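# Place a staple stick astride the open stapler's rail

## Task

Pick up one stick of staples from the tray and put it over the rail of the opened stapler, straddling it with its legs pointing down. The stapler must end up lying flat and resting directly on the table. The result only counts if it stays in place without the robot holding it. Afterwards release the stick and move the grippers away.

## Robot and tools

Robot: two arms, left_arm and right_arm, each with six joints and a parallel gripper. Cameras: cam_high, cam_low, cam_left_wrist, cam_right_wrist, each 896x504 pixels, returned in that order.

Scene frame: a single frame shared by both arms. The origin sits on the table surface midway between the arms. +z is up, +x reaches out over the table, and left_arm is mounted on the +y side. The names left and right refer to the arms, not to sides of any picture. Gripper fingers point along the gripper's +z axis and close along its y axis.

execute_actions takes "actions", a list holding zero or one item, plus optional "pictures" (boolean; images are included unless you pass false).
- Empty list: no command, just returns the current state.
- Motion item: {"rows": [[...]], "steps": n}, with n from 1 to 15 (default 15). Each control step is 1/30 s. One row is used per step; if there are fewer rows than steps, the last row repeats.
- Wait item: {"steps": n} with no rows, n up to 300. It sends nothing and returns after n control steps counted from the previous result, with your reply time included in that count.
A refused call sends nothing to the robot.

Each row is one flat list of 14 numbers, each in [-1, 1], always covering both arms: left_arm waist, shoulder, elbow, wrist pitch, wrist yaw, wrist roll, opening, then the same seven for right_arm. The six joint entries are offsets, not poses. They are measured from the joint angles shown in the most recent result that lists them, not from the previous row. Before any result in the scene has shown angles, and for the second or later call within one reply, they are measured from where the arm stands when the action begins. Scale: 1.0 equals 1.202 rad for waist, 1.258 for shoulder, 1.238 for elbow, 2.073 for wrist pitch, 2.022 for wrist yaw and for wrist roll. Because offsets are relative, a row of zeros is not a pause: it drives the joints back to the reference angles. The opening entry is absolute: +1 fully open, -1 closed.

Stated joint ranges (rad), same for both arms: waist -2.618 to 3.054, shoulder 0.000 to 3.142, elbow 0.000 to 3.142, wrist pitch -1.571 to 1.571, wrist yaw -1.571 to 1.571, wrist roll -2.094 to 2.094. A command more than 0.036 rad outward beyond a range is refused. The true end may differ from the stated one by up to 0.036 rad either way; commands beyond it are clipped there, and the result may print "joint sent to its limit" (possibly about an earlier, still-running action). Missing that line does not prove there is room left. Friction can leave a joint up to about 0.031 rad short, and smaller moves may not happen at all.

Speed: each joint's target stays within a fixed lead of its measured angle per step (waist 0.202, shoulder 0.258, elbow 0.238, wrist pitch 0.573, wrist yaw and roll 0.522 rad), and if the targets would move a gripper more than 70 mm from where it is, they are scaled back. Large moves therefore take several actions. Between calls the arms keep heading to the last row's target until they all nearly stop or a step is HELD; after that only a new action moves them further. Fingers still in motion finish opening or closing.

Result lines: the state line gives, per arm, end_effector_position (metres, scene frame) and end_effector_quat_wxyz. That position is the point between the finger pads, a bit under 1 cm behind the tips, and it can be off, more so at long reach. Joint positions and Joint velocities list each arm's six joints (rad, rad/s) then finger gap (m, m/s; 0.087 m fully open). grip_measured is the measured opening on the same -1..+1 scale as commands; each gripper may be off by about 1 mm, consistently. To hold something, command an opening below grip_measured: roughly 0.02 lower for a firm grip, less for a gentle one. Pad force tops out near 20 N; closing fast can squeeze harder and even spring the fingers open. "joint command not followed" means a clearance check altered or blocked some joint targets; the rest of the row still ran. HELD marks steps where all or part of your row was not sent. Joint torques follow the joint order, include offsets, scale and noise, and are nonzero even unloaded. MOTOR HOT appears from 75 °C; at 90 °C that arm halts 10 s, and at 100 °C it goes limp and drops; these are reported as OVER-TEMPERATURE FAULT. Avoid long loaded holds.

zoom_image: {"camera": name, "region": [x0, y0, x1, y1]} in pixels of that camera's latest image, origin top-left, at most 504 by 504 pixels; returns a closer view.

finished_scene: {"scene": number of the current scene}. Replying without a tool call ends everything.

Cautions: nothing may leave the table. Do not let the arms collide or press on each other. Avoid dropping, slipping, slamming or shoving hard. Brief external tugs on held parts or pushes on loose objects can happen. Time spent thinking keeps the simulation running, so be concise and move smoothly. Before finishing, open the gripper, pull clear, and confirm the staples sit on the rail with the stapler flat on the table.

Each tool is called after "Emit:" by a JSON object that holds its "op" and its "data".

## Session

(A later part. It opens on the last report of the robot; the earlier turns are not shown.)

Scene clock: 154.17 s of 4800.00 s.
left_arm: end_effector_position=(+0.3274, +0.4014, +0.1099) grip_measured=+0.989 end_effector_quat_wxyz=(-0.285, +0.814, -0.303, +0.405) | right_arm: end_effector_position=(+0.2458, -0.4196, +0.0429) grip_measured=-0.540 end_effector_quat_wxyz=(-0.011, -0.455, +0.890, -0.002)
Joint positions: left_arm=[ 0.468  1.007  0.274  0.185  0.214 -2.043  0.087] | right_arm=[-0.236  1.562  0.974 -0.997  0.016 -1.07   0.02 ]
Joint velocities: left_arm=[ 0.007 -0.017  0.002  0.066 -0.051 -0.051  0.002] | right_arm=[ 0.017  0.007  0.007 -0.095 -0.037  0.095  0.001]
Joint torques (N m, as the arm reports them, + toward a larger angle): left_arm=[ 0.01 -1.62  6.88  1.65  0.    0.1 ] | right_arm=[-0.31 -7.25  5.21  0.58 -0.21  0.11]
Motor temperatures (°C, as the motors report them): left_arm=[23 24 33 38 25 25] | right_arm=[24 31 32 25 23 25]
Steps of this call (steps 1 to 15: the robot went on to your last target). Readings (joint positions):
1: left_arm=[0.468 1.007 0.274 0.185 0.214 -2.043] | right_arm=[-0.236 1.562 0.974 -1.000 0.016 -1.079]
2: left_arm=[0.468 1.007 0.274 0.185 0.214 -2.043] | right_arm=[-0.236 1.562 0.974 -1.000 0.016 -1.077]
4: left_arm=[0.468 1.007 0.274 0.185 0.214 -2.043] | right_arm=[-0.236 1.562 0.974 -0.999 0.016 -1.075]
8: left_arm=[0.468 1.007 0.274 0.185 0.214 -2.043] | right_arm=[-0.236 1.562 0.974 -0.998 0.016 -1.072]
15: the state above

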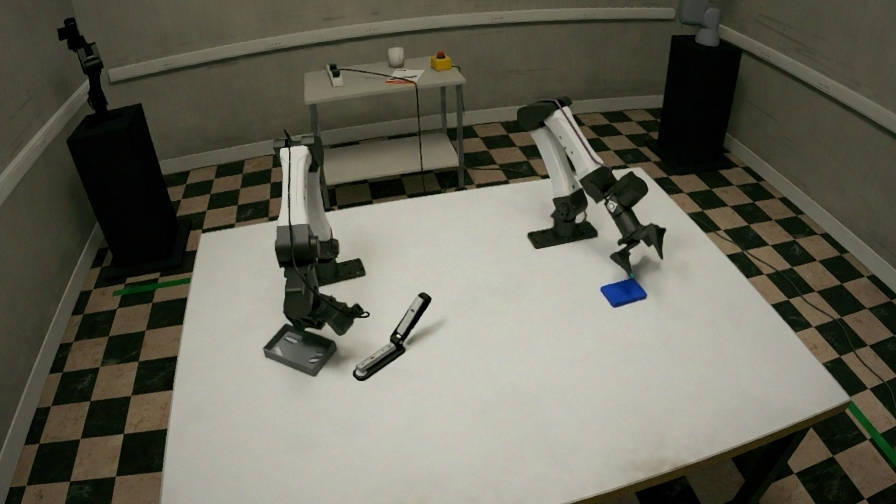

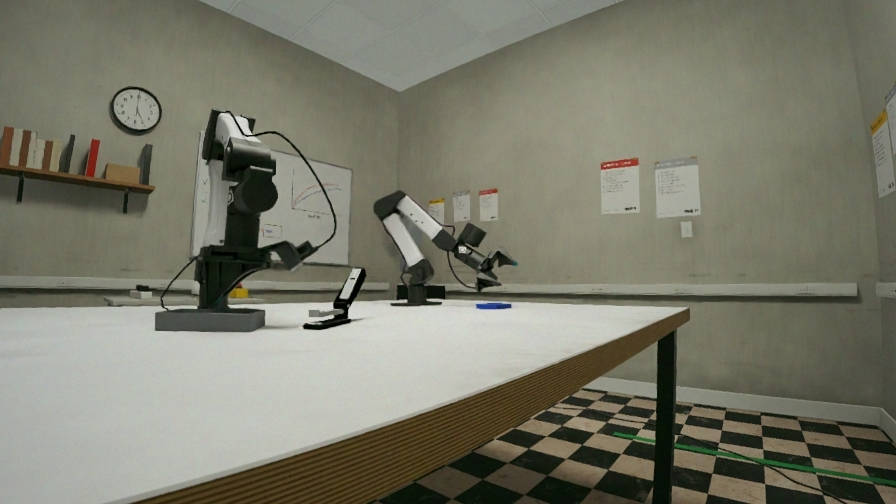

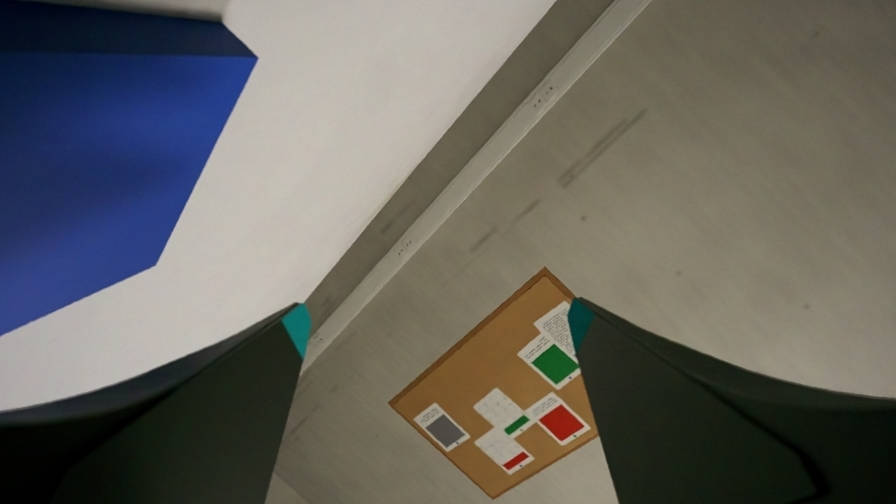

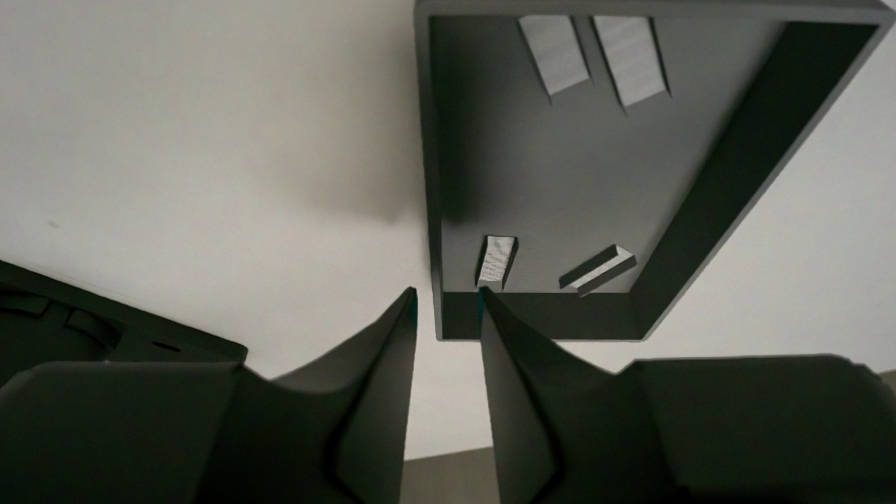

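Emit:
{"op": "execute_actions", "data": {"actions": [{"rows":[[0,0,0,0,0,0,1,0,0.06,0.08,0,0,0,-0.54]]}], "pictures": false}}

Emit:
{"op": "execute_actions", "data": {"actions": [{"steps":10}]}}

Scene clock: 160.23 s of 4800.00 s.
left_arm: end_effector_position=(+0.3274, +0.4014, +0.1099) grip_measured=+0.989 end_effector_quat_wxyz=(-0.285, +0.814, -0.303, +0.405) | right_arm: end_effector_position=(+0.2645, -0.4219, +0.0446) grip_measured=-0.540 end_effector_quat_wxyz=(-0.007, -0.455, +0.890, -0.005)
Joint positions: left_arm=[ 0.468  1.007  0.274  0.185  0.214 -2.043  0.087] | right_arm=[-0.236  1.623  1.045 -0.999  0.016 -1.07   0.02 ]
Joint velocities: left_arm=[ 0.007 -0.002 -0.027  0.007 -0.007 -0.022  0.   ] | right_arm=[ 0.017 -0.007 -0.007 -0.051  0.007  0.007 -0.   ]
Joint torques (N m, as the arm reports them, + toward a larger angle): left_arm=[ 0.01 -1.61  6.93  1.66 -0.02  0.09] | right_arm=[-0.31 -4.84  8.88  0.42 -0.21  0.02]
Motor temperatures (°C, as the motors report them): left_arm=[23 24 33 39 25 25] | right_arm=[24 31 32 25 23 25]
Steps of this call (steps 1 to 15: the robot went on to your last target; steps 16 to 90: nothing new was sent; then 2.57 s passed at rest; steps 91 to 105: all 15 steps of this action). Readings (joint positions):
91: left_arm=[0.468 1.007 0.274 0.185 0.214 -2.043] | right_arm=[-0.236 1.571 0.985 -1.006 0.016 -1.070]
92: left_arm=[0.468 1.007 0.274 0.185 0.214 -2.043] | right_arm=[-0.236 1.588 1.006 -1.011 0.016 -1.070]
94: left_arm=[0.468 1.007 0.274 0.185 0.214 -2.043] | right_arm=[-0.236 1.616 1.036 -1.003 0.016 -1.070]
98: left_arm=[0.468 1.007 0.274 0.185 0.214 -2.043] | right_arm=[-0.236 1.623 1.045 -0.999 0.016 -1.070]
105: the state above

Scene clock: 160.57 s of 4800.00 s.
left_arm: end_effector_position=(+0.3274, +0.4014, +0.1099) grip_measured=+0.989 end_effector_quat_wxyz=(-0.285, +0.814, -0.303, +0.405) | right_arm: end_effector_position=(+0.2645, -0.4219, +0.0446) grip_measured=-0.540 end_effector_quat_wxyz=(-0.007, -0.455, +0.890, -0.005)
Joint positions: left_arm=[ 0.468  1.007  0.274  0.185  0.214 -2.043  0.087] | right_arm=[-0.236  1.623  1.045 -0.999  0.016 -1.07   0.02 ]
Joint velocities: left_arm=[-0.002 -0.007 -0.012 -0.007  0.066  0.037  0.   ] | right_arm=[ 0.017  0.002 -0.017 -0.022 -0.022 -0.022 -0.001]
Joint torques (N m, as the arm reports them, + toward a larger angle): left_arm=[ 0.06 -1.61  6.88  1.66  0.    0.11] | right_arm=[-0.3  -4.83  8.87  0.41 -0.21  0.02]
Motor temperatures (°C, as the motors report them): left_arm=[23 24 33 39 25 25] | right_arm=[24 31 32 25 23 25]
Steps of this call (steps 1 to 10: the robot went on to your last target). Readings (joint positions):
1: left_arm=[0.468 1.007 0.274 0.185 0.214 -2.043] | right_arm=[-0.236 1.623 1.045 -0.999 0.016 -1.070]
2: left_arm=[0.468 1.007 0.274 0.185 0.214 -2.043] | right_arm=[-0.236 1.623 1.045 -0.999 0.016 -1.070]
4: left_arm=[0.468 1.007 0.274 0.185 0.214 -2.043] | right_arm=[-0.236 1.623 1.045 -0.999 0.016 -1.070]
8: left_arm=[0.468 1.007 0.274 0.185 0.214 -2.043] | right_arm=[-0.236 1.623 1.045 -0.999 0.016 -1.070]
10: the state above

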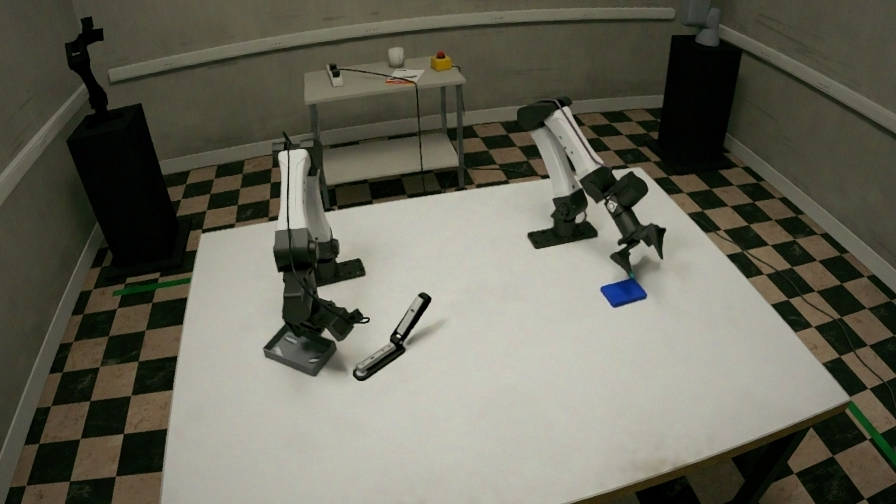

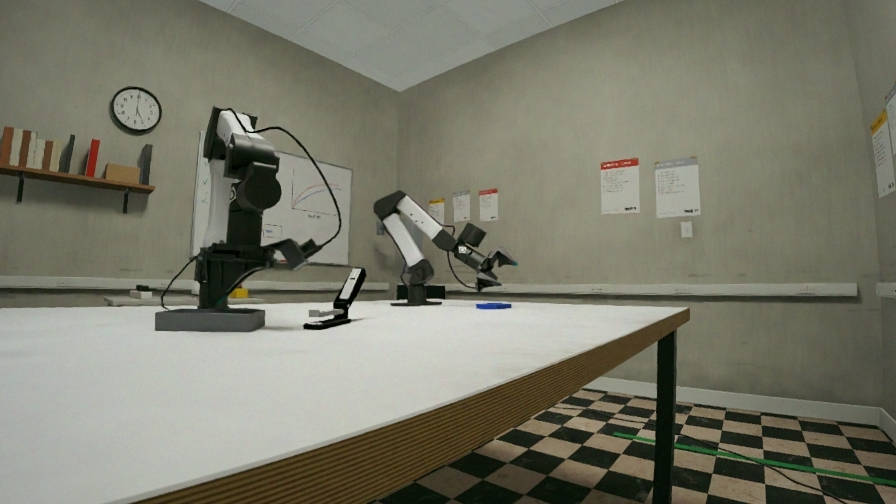

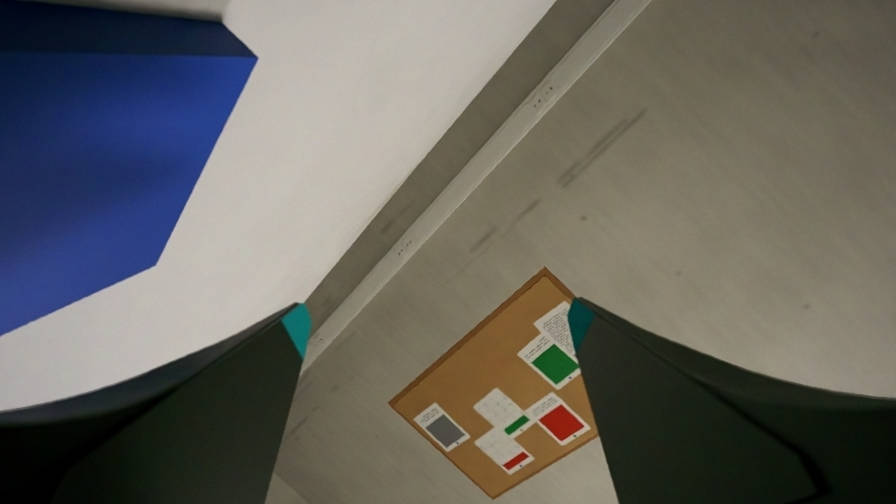

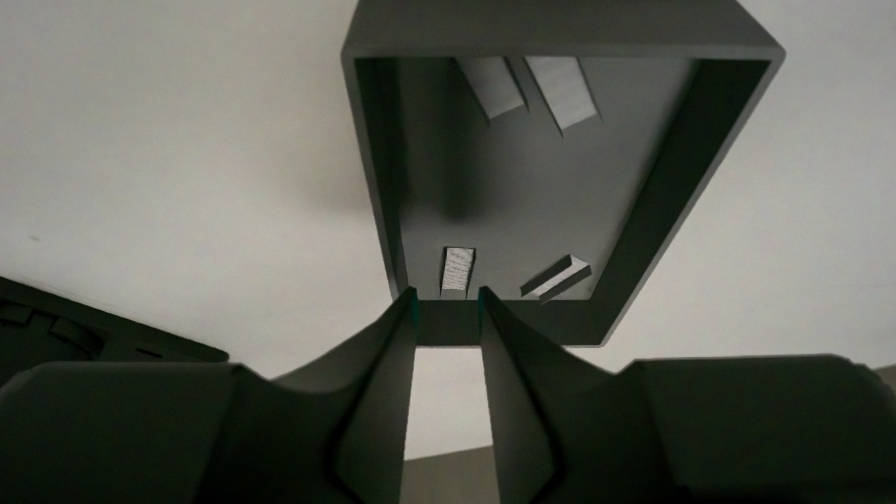

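Descend as before.

Emit:
{"op": "execute_actions", "data": {"actions": [{"rows":[[0,0,0,0,0,0,1,0,0.03,-0.04,0.04,0,0,-0.54],[0,0,0,0,0,0,1,0,0.03,-0.04,0.04,0,0,-0.54],[0,0,0,0,0,0,1,0,0.05,-0.075,0.075,0,0,-0.54]]}], "pictures": false}}

Emit:
{"op": "execute_actions", "data": {"actions": [{"steps":15}]}}

Scene clock: 166.50 s of 4800.00 s.
left_arm: end_effector_position=(+0.3274, +0.4014, +0.1099) grip_measured=+0.989 end_effector_quat_wxyz=(-0.285, +0.814, -0.303, +0.405) | right_arm: end_effector_position=(+0.2657, -0.4221, +0.0128) grip_measured=-0.540 end_effector_quat_wxyz=(-0.008, -0.455, +0.890, -0.004)
Joint positions: left_arm=[ 0.468  1.007  0.274  0.185  0.214 -2.043  0.087] | right_arm=[-0.236  1.679  0.968 -0.868  0.016 -1.07   0.02 ]
Joint velocities: left_arm=[ 0.007 -0.007 -0.007 -0.139 -0.037 -0.007 -0.001] | right_arm=[-0.002 -0.007  0.002 -0.037 -0.022  0.022 -0.   ]
Joint torques (N m, as the arm reports them, + toward a larger angle): left_arm=[-0.01 -1.59  6.89  1.65 -0.03  0.1 ] | right_arm=[-0.3  -5.6   4.61  0.58 -0.21  0.02]
Motor temperatures (°C, as the motors report them): left_arm=[23 24 33 39 25 25] | right_arm=[24 30 33 25 23 25]
Steps of this call (steps 1 to 15: the robot went on to your last target; steps 16 to 90: nothing new was sent; then 2.43 s passed at rest; steps 91 to 105: all 15 steps of this action). Readings (joint positions):
91: left_arm=[0.468 1.007 0.274 0.185 0.214 -2.043] | right_arm=[-0.236 1.624 1.041 -0.991 0.016 -1.070]
92: left_arm=[0.468 1.007 0.274 0.185 0.214 -2.043] | right_arm=[-0.236 1.627 1.035 -0.978 0.016 -1.070]
94: left_arm=[0.468 1.007 0.274 0.185 0.214 -2.043] | right_arm=[-0.236 1.644 1.007 -0.933 0.016 -1.070]
98: left_arm=[0.468 1.007 0.274 0.185 0.214 -2.043] | right_arm=[-0.236 1.678 0.970 -0.894 0.016 -1.070]
105: the state above

Scene clock: 167.00 s of 4800.00 s.
left_arm: end_effector_position=(+0.3274, +0.4014, +0.1099) grip_measured=+0.989 end_effector_quat_wxyz=(-0.285, +0.814, -0.303, +0.405) | right_arm: end_effector_position=(+0.2673, -0.4223, +0.0127) grip_measured=-0.540 end_effector_quat_wxyz=(-0.005, -0.455, +0.890, -0.006)
Joint positions: left_arm=[ 0.468  1.007  0.274  0.185  0.214 -2.043  0.087] | right_arm=[-0.236  1.679  0.968 -0.862  0.016 -1.07   0.02 ]
Joint velocities: left_arm=[-0.007 -0.022 -0.007 -0.066 -0.051  0.007  0.   ] | right_arm=[ 0.002  0.002 -0.007 -0.022 -0.051 -0.081 -0.001]
Joint torques (N m, as the arm reports them, + toward a larger angle): left_arm=[ 0.01 -1.68  6.85  1.67  0.01  0.13] | right_arm=[-0.3  -5.65  4.62  0.6  -0.21  0.02]
Motor temperatures (°C, as the motors report them): left_arm=[23 24 33 39 25 25] | right_arm=[24 30 33 25 23 25]
Steps of this call (steps 1 to 15: the robot went on to your last target). Readings (joint positions):
1: left_arm=[0.468 1.007 0.274 0.185 0.214 -2.043] | right_arm=[-0.236 1.679 0.968 -0.867 0.016 -1.070]
2: left_arm=[0.468 1.007 0.274 0.185 0.214 -2.043] | right_arm=[-0.236 1.679 0.968 -0.866 0.016 -1.070]
4: left_arm=[0.468 1.007 0.274 0.185 0.214 -2.043] | right_arm=[-0.236 1.679 0.968 -0.864 0.016 -1.070]
8: left_arm=[0.468 1.007 0.274 0.185 0.214 -2.043] | right_arm=[-0.236 1.679 0.968 -0.863 0.016 -1.070]
15: the state above
All arms were judged still, so your last target was given up. Only a new action makes them travel on or press farther. Fingers that are still opening or closing keep moving.

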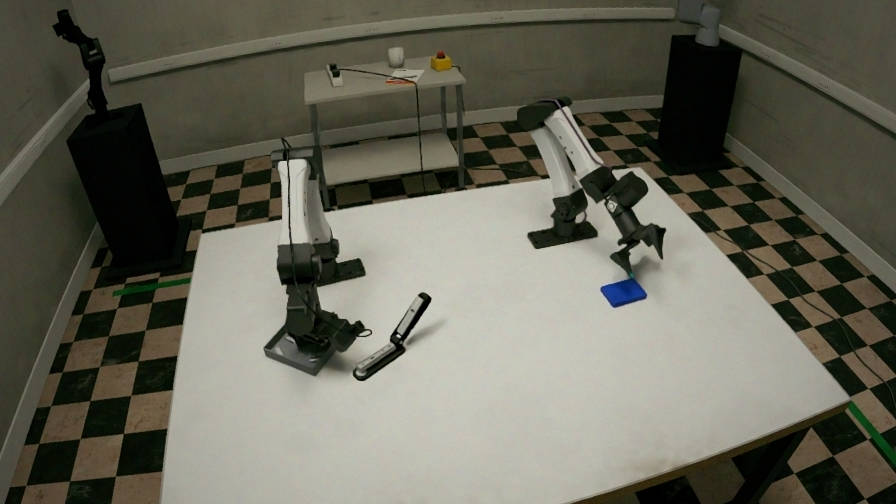

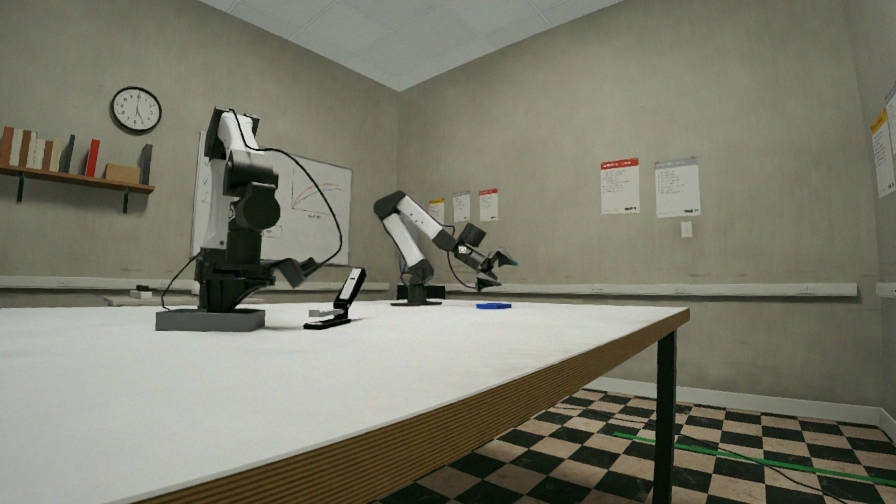

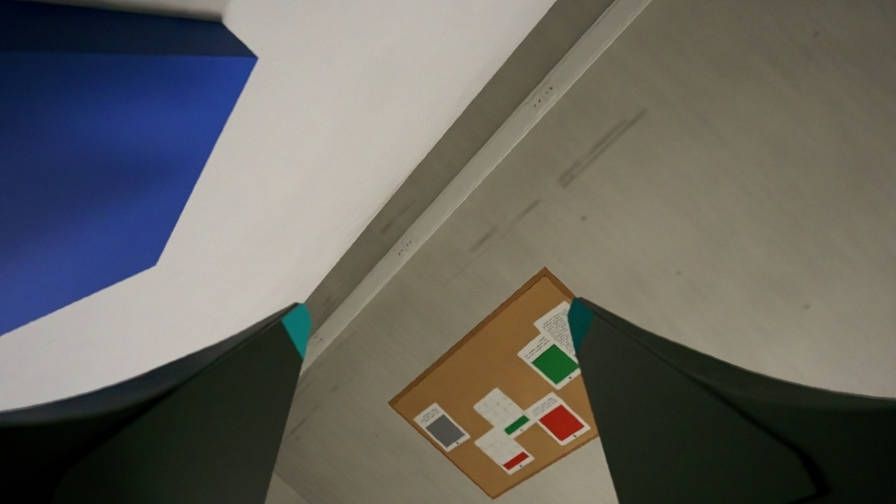

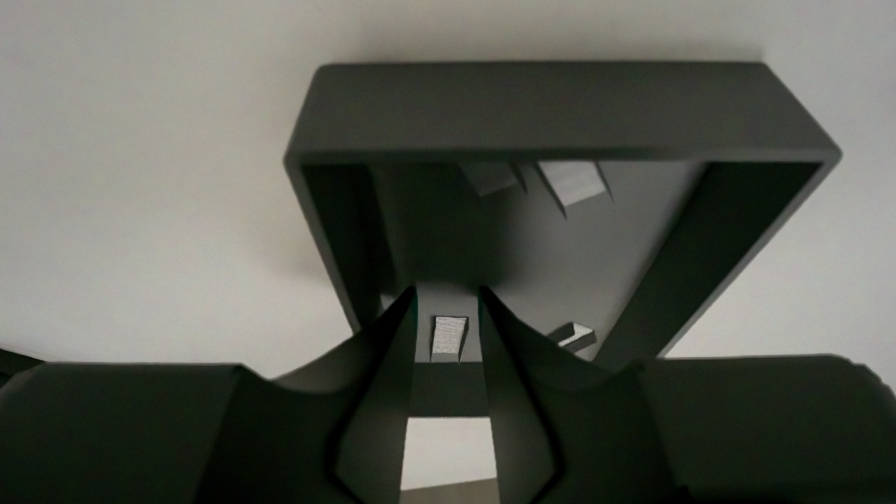

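Emit:
{"op": "execute_actions", "data": {"actions": [{"rows":[[0,0,0,0,0,0,1,0,0,0,0,0,0,-0.62],[0,0,0,0,0,0,1,0,0,0,0,0,0,-0.68],[0,0,0,0,0,0,1,0,0,0,0,0,0,-0.74],[0,0,0,0,0,0,1,0,0,0,0,0,0,-0.8]]}], "pictures": false}}

Scene clock: 177.47 s of 4800.00 s.
left_arm: end_effector_position=(+0.3274, +0.4014, +0.1099) grip_measured=+0.989 end_effector_quat_wxyz=(-0.285, +0.814, -0.303, +0.405) | right_arm: end_effector_position=(+0.2673, -0.4223, +0.0127) grip_measured=-0.800 end_effector_quat_wxyz=(-0.005, -0.455, +0.890, -0.006)
Joint positions: left_arm=[ 0.468  1.007  0.274  0.185  0.214 -2.043  0.087] | right_arm=[-0.236  1.679  0.968 -0.862  0.016 -1.07   0.009]
Joint velocities: left_arm=[-0.002  0.007  0.002 -0.007 -0.095  0.022  0.   ] | right_arm=[ 0.012 -0.027 -0.012 -0.095 -0.007  0.022 -0.001]
Joint torques (N m, as the arm reports them, + toward a larger angle): left_arm=[ 0.02 -1.62  6.86  1.65  0.    0.09] | right_arm=[-0.29 -6.21  6.07  0.4  -0.21  0.02]
Motor temperatures (°C, as the motors report them): left_arm=[23 24 33 39 25 25] | right_arm=[24 30 32 25 23 25]
Steps of this call (steps 1 to 90: nothing new was sent; then 6.97 s passed at rest; steps 91 to 105: all 15 steps of this action). Readings (joint positions):
91: left_arm=[0.468 1.007 0.274 0.185 0.214 -2.043] | right_arm=[-0.236 1.679 0.968 -0.862 0.016 -1.070]
92: left_arm=[0.468 1.007 0.274 0.185 0.214 -2.043] | right_arm=[-0.236 1.679 0.968 -0.862 0.016 -1.070]
94: left_arm=[0.468 1.007 0.274 0.185 0.214 -2.043] | right_arm=[-0.236 1.679 0.968 -0.862 0.016 -1.070]
98: left_arm=[0.468 1.007 0.274 0.185 0.214 -2.043] | right_arm=[-0.236 1.679 0.968 -0.862 0.016 -1.070]
105: the state above

Emit:
{"op": "execute_actions", "data": {"actions": [{"rows":[[0,0,0,0,0,0,1,0,0,0,0,0,0,-0.54],[0,0,0,0,0,0,1,0,0,0,0,0,0,-0.54],[0,0,0,0,0,0,1,0,0,0,0,0,0,-0.54],[0,0,0,0,0,0,1,0,0,0,0,0,0,-0.54],[0,0,0,0,0,0,1,-0.045,0.03,0,0.01,0,0,-0.54]]}]}}

Scene clock: 185.23 s of 4800.00 s.
left_arm: end_effector_position=(+0.3274, +0.4014, +0.1099) grip_measured=+0.989 end_effector_quat_wxyz=(-0.285, +0.814, -0.303, +0.405) | right_arm: end_effector_position=(+0.2636, -0.4327, +0.0103) grip_measured=-0.540 end_effector_quat_wxyz=(-0.008, -0.436, +0.900, -0.003)
Joint positions: left_arm=[ 0.468  1.007  0.274  0.185  0.214 -2.043  0.087] | right_arm=[-0.279  1.689  0.968 -0.86   0.015 -1.07   0.02 ]
Joint velocities: left_arm=[-0.007 -0.017 -0.007  0.037 -0.051 -0.007 -0.001] | right_arm=[-0.022  0.012  0.007 -0.037 -0.022  0.007 -0.001]
Joint torques (N m, as the arm reports them, + toward a larger angle): left_arm=[ 0.05 -1.65  6.84  1.64  0.01  0.1 ] | right_arm=[-1.18 -4.14  6.06  0.59 -0.2   0.02]
Motor temperatures (°C, as the motors report them): left_arm=[23 24 33 39 25 25] | right_arm=[24 29 32 25 23 25]
Steps of this call (steps 1 to 15: the robot went on to your last target; steps 16 to 90: nothing new was sent; then 4.27 s passed at rest; steps 91 to 105: all 15 steps of this action). Readings (joint positions):
91: left_arm=[0.468 1.007 0.274 0.185 0.214 -2.043] | right_arm=[-0.236 1.679 0.968 -0.862 0.016 -1.070]
92: left_arm=[0.468 1.007 0.274 0.185 0.214 -2.043] | right_arm=[-0.236 1.679 0.968 -0.862 0.016 -1.070]
94: left_arm=[0.468 1.007 0.274 0.185 0.214 -2.043] | right_arm=[-0.236 1.679 0.968 -0.862 0.016 -1.070]
98: left_arm=[0.468 1.007 0.274 0.185 0.214 -2.043] | right_arm=[-0.273 1.689 0.968 -0.860 0.015 -1.070]
105: the state above

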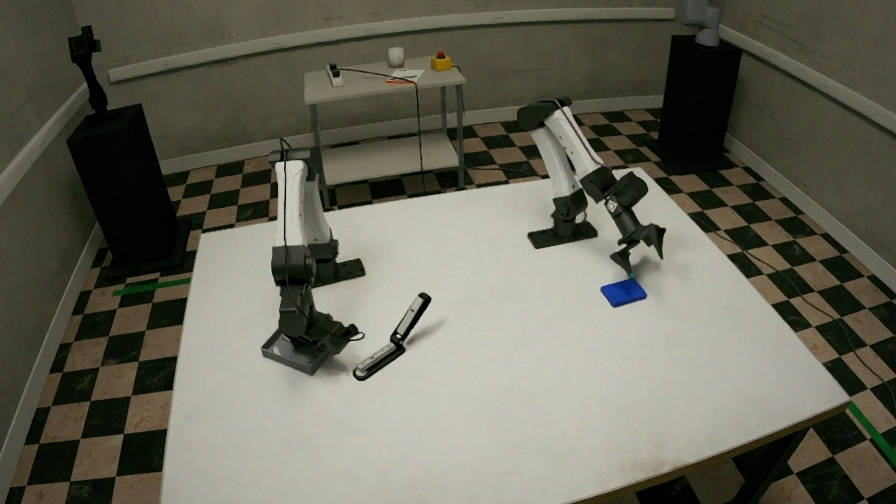

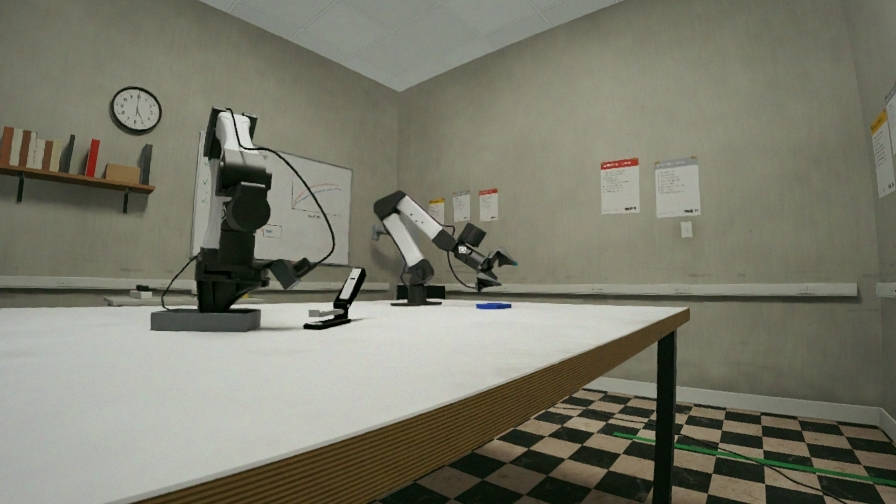

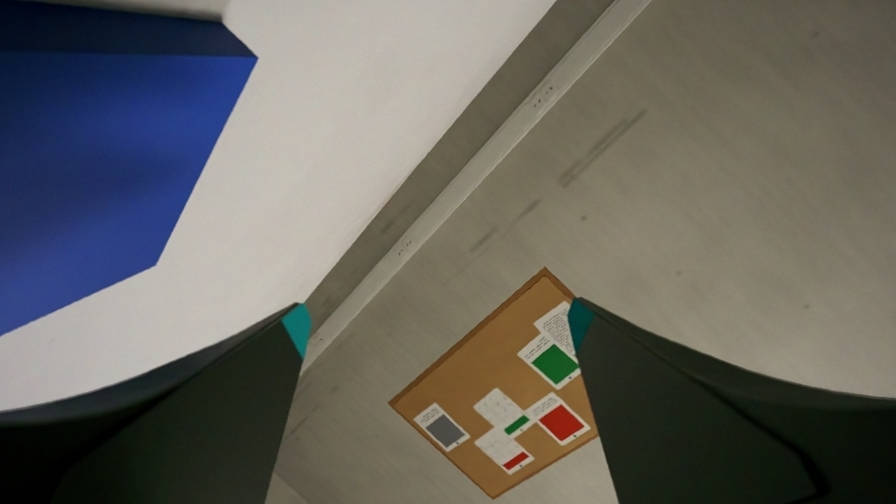

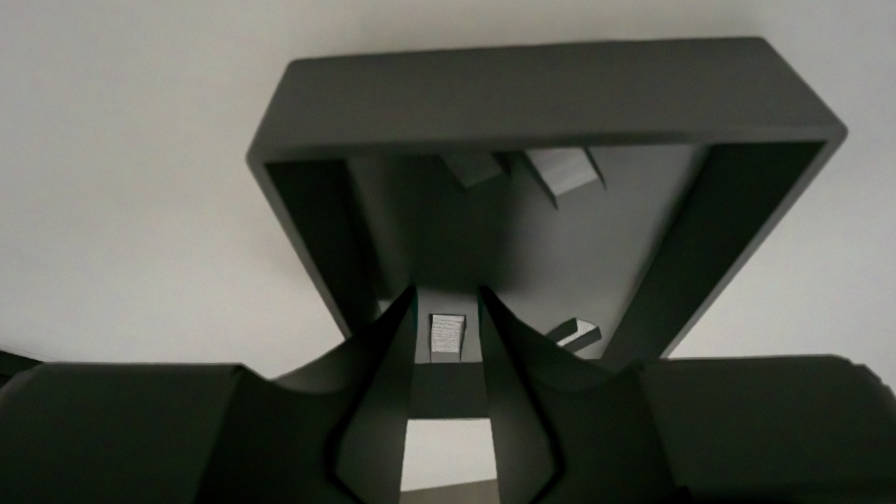

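Emit:
{"op": "execute_actions", "data": {"actions": [{"rows":[[0,0,0,0,0,0,1,0,0,0,0,0,0,-0.62],[0,0,0,0,0,0,1,0,0,0,0,0,0,-0.68],[0,0,0,0,0,0,1,0,0,0,0,0,0,-0.74],[0,0,0,0,0,0,1,0,0,0,0,0,0,-0.8]]}], "pictures": false}}

Scene clock: 190.07 s of 4800.00 s.
left_arm: end_effector_position=(+0.3274, +0.4014, +0.1099) grip_measured=+0.989 end_effector_quat_wxyz=(-0.285, +0.814, -0.303, +0.405) | right_arm: end_effector_position=(+0.2647, -0.4345, +0.0105) grip_measured=-0.799 end_effector_quat_wxyz=(-0.009, -0.436, +0.900, -0.009)
Joint positions: left_arm=[ 0.468  1.007  0.274  0.185  0.214 -2.043  0.087] | right_arm=[-0.279  1.689  0.968 -0.854  0.025 -1.07   0.009]
Joint velocities: left_arm=[-0.007  0.002  0.002 -0.022  0.022  0.007  0.001] | right_arm=[-0.002 -0.007  0.007 -0.037 -0.022 -0.051  0.001]
Joint torques (N m, as the arm reports them, + toward a larger angle): left_arm=[ 0.06 -1.55  6.87  1.65 -0.02  0.1 ] | right_arm=[-0.29 -6.27  6.05  0.35 -0.28  0.03]
Motor temperatures (°C, as the motors report them): left_arm=[23 24 33 40 25 25] | right_arm=[24 29 32 25 23 25]
Steps of this call (steps 1 to 15: the robot went on to your last target; steps 16 to 90: nothing new was sent; then 1.33 s passed at rest; steps 91 to 105: all 15 steps of this action). Readings (joint positions):
91: left_arm=[0.468 1.007 0.274 0.185 0.214 -2.043] | right_arm=[-0.279 1.689 0.968 -0.858 0.017 -1.070]
92: left_arm=[0.468 1.007 0.274 0.185 0.214 -2.043] | right_arm=[-0.279 1.689 0.968 -0.855 0.020 -1.070]
94: left_arm=[0.468 1.007 0.274 0.185 0.214 -2.043] | right_arm=[-0.279 1.689 0.968 -0.854 0.024 -1.070]
98: left_arm=[0.468 1.007 0.274 0.185 0.214 -2.043] | right_arm=[-0.279 1.689 0.968 -0.854 0.025 -1.070]
105: the state above

Emit:
{"op": "execute_actions", "data": {"actions": [{"rows":[[0,0,0,0,0,0,1,0,-0.05,0.075,-0.075,0,0,-0.54],[0,0,0,0,0,0,1,0,-0.05,0.075,-0.075,0,0,-0.54],[0,0,0,0,0,0,1,0,-0.05,0.075,-0.075,0,0,-0.54],[0,0,0,0,0,0,1,0,-0.05,0.075,-0.075,0,0,-0.54],[0,0,0,0,0,0,1,0,-0.05,0.075,-0.075,0,0,-0.54],[0,0,0,0,0,0,1,0,-0.05,0.075,-0.075,0,0,-0.54],[0,0,0,0,0,0,1,0.1,0.13,0.27,-0.075,0,-0.2,-0.54]]}], "pictures": false}}

Emit:
{"op": "execute_actions", "data": {"actions": [{"steps":20}]}}

Scene clock: 199.57 s of 4800.00 s.
left_arm: end_effector_position=(+0.3274, +0.4014, +0.1099) grip_measured=+0.989 end_effector_quat_wxyz=(-0.285, +0.814, -0.303, +0.405) | right_arm: end_effector_position=(+0.3460, -0.4116, +0.0374) grip_measured=-0.540 end_effector_quat_wxyz=(-0.003, -0.630, +0.776, -0.014)
Joint positions: left_arm=[ 0.468  1.007  0.274  0.185  0.214 -2.043  0.087] | right_arm=[-0.155  1.846  1.276 -0.987  0.026 -1.408  0.02 ]
Joint velocities: left_arm=[-0.022  0.002  0.002  0.022  0.066  0.022  0.001] | right_arm=[-0.022 -0.007 -0.012 -0.051 -0.007 -0.432  0.001]
Joint torques (N m, as the arm reports them, + toward a larger angle): left_arm=[-0.06 -1.71  6.92  1.65 -0.01  0.09] | right_arm=[-0.63 -7.39  8.72  0.22 -0.22 -0.07]
Motor temperatures (°C, as the motors report them): left_arm=[23 24 34 40 25 25] | right_arm=[24 29 33 25 23 25]
Steps of this call (steps 1 to 15: the robot went on to your last target; steps 16 to 90: nothing new was sent; then 6.00 s passed at rest; steps 91 to 105: all 15 steps of this action). Readings (joint positions):
91: left_arm=[0.468 1.007 0.274 0.185 0.214 -2.043] | right_arm=[-0.279 1.687 0.979 -0.874 0.025 -1.070]
92: left_arm=[0.468 1.007 0.274 0.185 0.214 -2.043] | right_arm=[-0.279 1.681 0.994 -0.905 0.025 -1.070]
94: left_arm=[0.468 1.007 0.274 0.185 0.214 -2.043] | right_arm=[-0.279 1.660 1.020 -0.938 0.025 -1.070]
98: left_arm=[0.468 1.007 0.274 0.185 0.214 -2.043] | right_arm=[-0.244 1.714 1.135 -1.013 0.031 -1.185]
105: the state above

Scene clock: 200.23 s of 4800.00 s.
left_arm: end_effector_position=(+0.3274, +0.4014, +0.1099) grip_measured=+0.989 end_effector_quat_wxyz=(-0.285, +0.814, -0.303, +0.405) | right_arm: end_effector_position=(+0.3463, -0.4119, +0.0375) grip_measured=-0.540 end_effector_quat_wxyz=(-0.007, -0.653, +0.757, -0.011)
Joint positions: left_arm=[ 0.468  1.007  0.274  0.185  0.214 -2.043  0.087] | right_arm=[-0.155  1.846  1.276 -0.996  0.026 -1.466  0.02 ]
Joint velocities: left_arm=[-0.002  0.012 -0.002  0.066 -0.066  0.022 -0.001] | right_arm=[-0.012 -0.007  0.007 -0.037  0.051 -0.037  0.001]
Joint torques (N m, as the arm reports them, + toward a larger angle): left_arm=[ 0.02 -1.62  6.79  1.66  0.01  0.12] | right_arm=[-0.64 -7.35  8.69  0.21 -0.23 -0.08]
Motor temperatures (°C, as the motors report them): left_arm=[23 24 34 40 25 25] | right_arm=[24 29 33 25 23 25]
Steps of this call (steps 1 to 20: the robot went on to your last target). Readings (joint positions):
1: left_arm=[0.468 1.007 0.274 0.185 0.214 -2.043] | right_arm=[-0.155 1.846 1.276 -0.989 0.026 -1.420]
2: left_arm=[0.468 1.007 0.274 0.185 0.214 -2.043] | right_arm=[-0.155 1.846 1.276 -0.990 0.026 -1.429]
4: left_arm=[0.468 1.007 0.274 0.185 0.214 -2.043] | right_arm=[-0.155 1.846 1.276 -0.992 0.026 -1.443]
8: left_arm=[0.468 1.007 0.274 0.185 0.214 -2.043] | right_arm=[-0.155 1.846 1.276 -0.994 0.026 -1.457]
20: the state above

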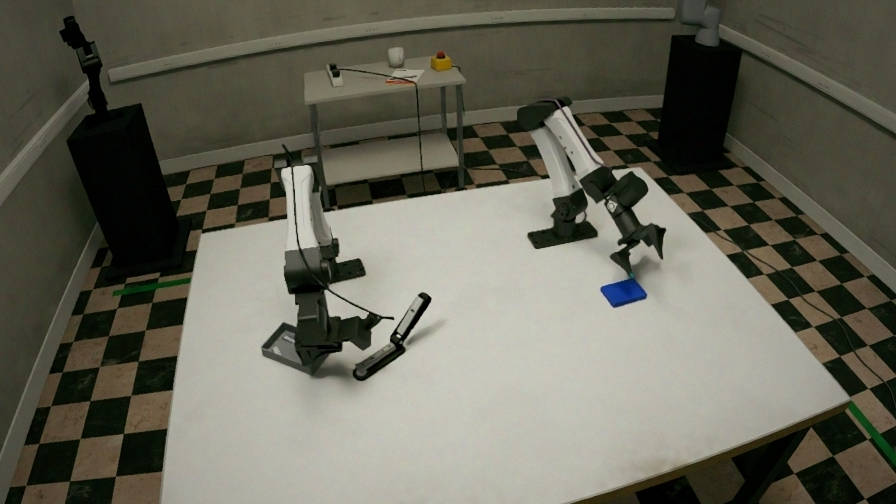

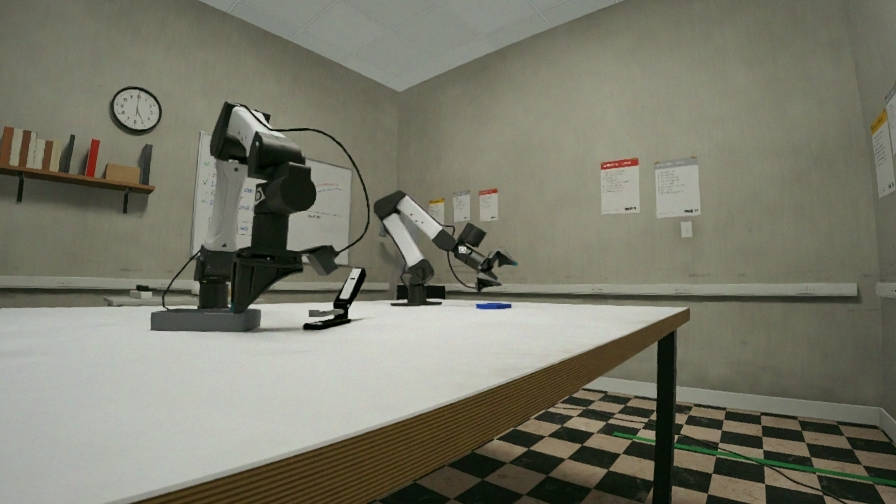

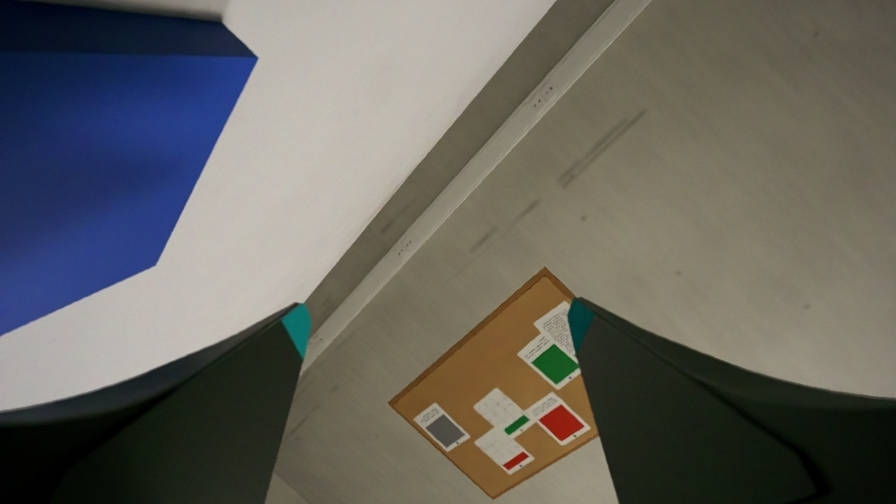

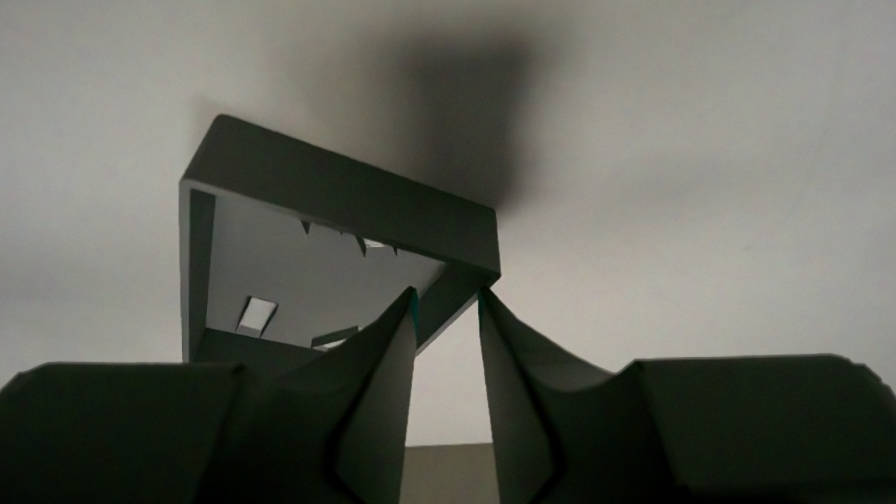

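Emit:
{"op": "execute_actions", "data": {"actions": [{"rows":[[0,0,0,0,0,0,1,0,-0.08,-0.09,0,0,0,-0.54]]}], "pictures": false}}

Emit:
{"op": "execute_actions", "data": {"actions": [{"steps":10}]}}

Scene clock: 204.93 s of 4800.00 s.
left_arm: end_effector_position=(+0.3274, +0.4014, +0.1099) grip_measured=+0.989 end_effector_quat_wxyz=(-0.285, +0.814, -0.303, +0.405) | right_arm: end_effector_position=(+0.3240, -0.4111, +0.0414) grip_measured=-0.540 end_effector_quat_wxyz=(-0.009, -0.653, +0.757, -0.010)
Joint positions: left_arm=[ 0.468  1.007  0.274  0.185  0.214 -2.043  0.087] | right_arm=[-0.155  1.764  1.189 -0.995  0.026 -1.467  0.02 ]
Joint velocities: left_arm=[-0.012  0.017 -0.012  0.007 -0.081  0.081 -0.002] | right_arm=[-0.002  0.002 -0.012  0.081  0.022 -0.11   0.   ]
Joint torques (N m, as the arm reports them, + toward a larger angle): left_arm=[ 0.03 -1.6   6.94  1.65 -0.03  0.11] | right_arm=[-0.3  -8.63  4.29  0.36 -0.22  0.03]
Motor temperatures (°C, as the motors report them): left_arm=[23 24 34 40 25 25] | right_arm=[24 29 33 25 23 25]
Steps of this call (steps 1 to 15: the robot went on to your last target; steps 16 to 90: nothing new was sent; then 1.20 s passed at rest; steps 91 to 105: all 15 steps of this action). Readings (joint positions):
91: left_arm=[0.468 1.007 0.274 0.185 0.214 -2.043] | right_arm=[-0.155 1.835 1.262 -0.985 0.026 -1.467]
92: left_arm=[0.468 1.007 0.274 0.185 0.214 -2.043] | right_arm=[-0.155 1.812 1.235 -0.976 0.026 -1.467]
94: left_arm=[0.468 1.007 0.274 0.185 0.214 -2.043] | right_arm=[-0.155 1.775 1.198 -0.989 0.026 -1.467]
98: left_arm=[0.468 1.007 0.274 0.185 0.214 -2.043] | right_arm=[-0.155 1.764 1.189 -0.995 0.026 -1.467]
105: the state above

Scene clock: 205.27 s of 4800.00 s.
left_arm: end_effector_position=(+0.3274, +0.4014, +0.1099) grip_measured=+0.989 end_effector_quat_wxyz=(-0.285, +0.814, -0.303, +0.405) | right_arm: end_effector_position=(+0.3240, -0.4111, +0.0414) grip_measured=-0.540 end_effector_quat_wxyz=(-0.009, -0.653, +0.757, -0.010)
Joint positions: left_arm=[ 0.468  1.007  0.274  0.185  0.214 -2.043  0.087] | right_arm=[-0.155  1.764  1.189 -0.995  0.026 -1.467  0.02 ]
Joint velocities: left_arm=[ 0.007 -0.002  0.002 -0.022  0.022 -0.081  0.   ] | right_arm=[-0.012  0.017  0.002  0.007 -0.022  0.037 -0.   ]
Joint torques (N m, as the arm reports them, + toward a larger angle): left_arm=[-0.01 -1.54  6.78  1.67 -0.01  0.09] | right_arm=[-0.29 -8.62  4.27  0.36 -0.22  0.03]
Motor temperatures (°C, as the motors report them): left_arm=[23 24 34 40 25 25] | right_arm=[24 29 33 25 23 25]
Steps of this call (steps 1 to 10: the robot went on to your last target). Readings (joint positions):
1: left_arm=[0.468 1.007 0.274 0.185 0.214 -2.043] | right_arm=[-0.155 1.764 1.189 -0.995 0.026 -1.467]
2: left_arm=[0.468 1.007 0.274 0.185 0.214 -2.043] | right_arm=[-0.155 1.764 1.189 -0.995 0.026 -1.467]
4: left_arm=[0.468 1.007 0.274 0.185 0.214 -2.043] | right_arm=[-0.155 1.764 1.189 -0.995 0.026 -1.467]
8: left_arm=[0.468 1.007 0.274 0.185 0.214 -2.043] | right_arm=[-0.155 1.764 1.189 -0.995 0.026 -1.467]
10: the state above

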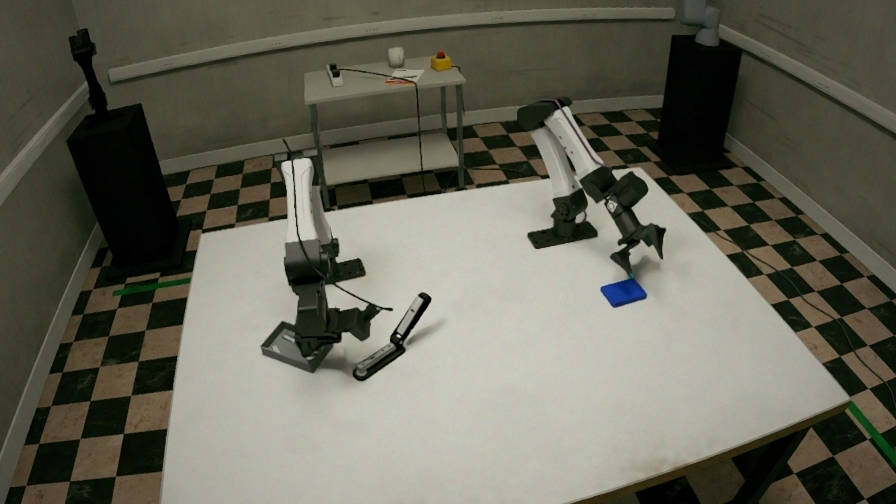

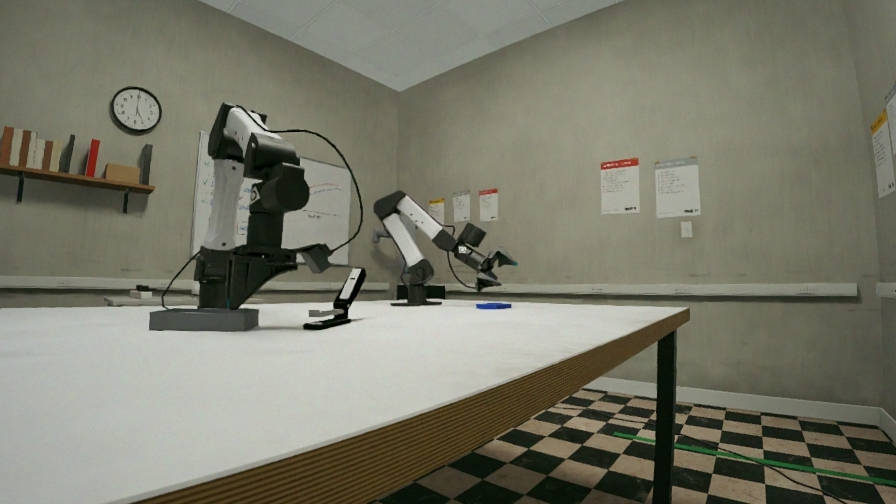

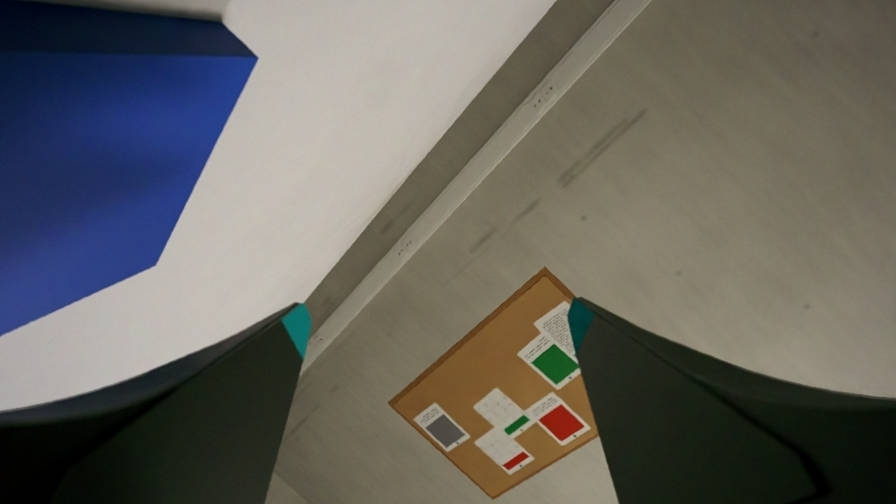

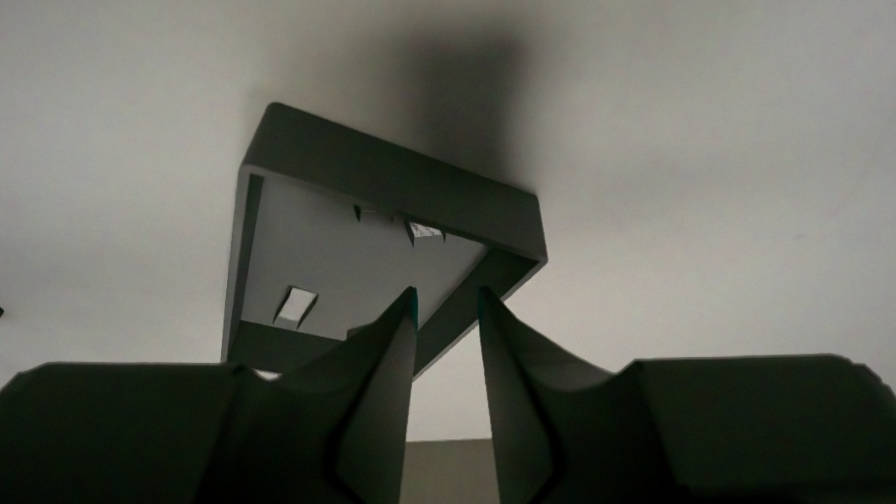

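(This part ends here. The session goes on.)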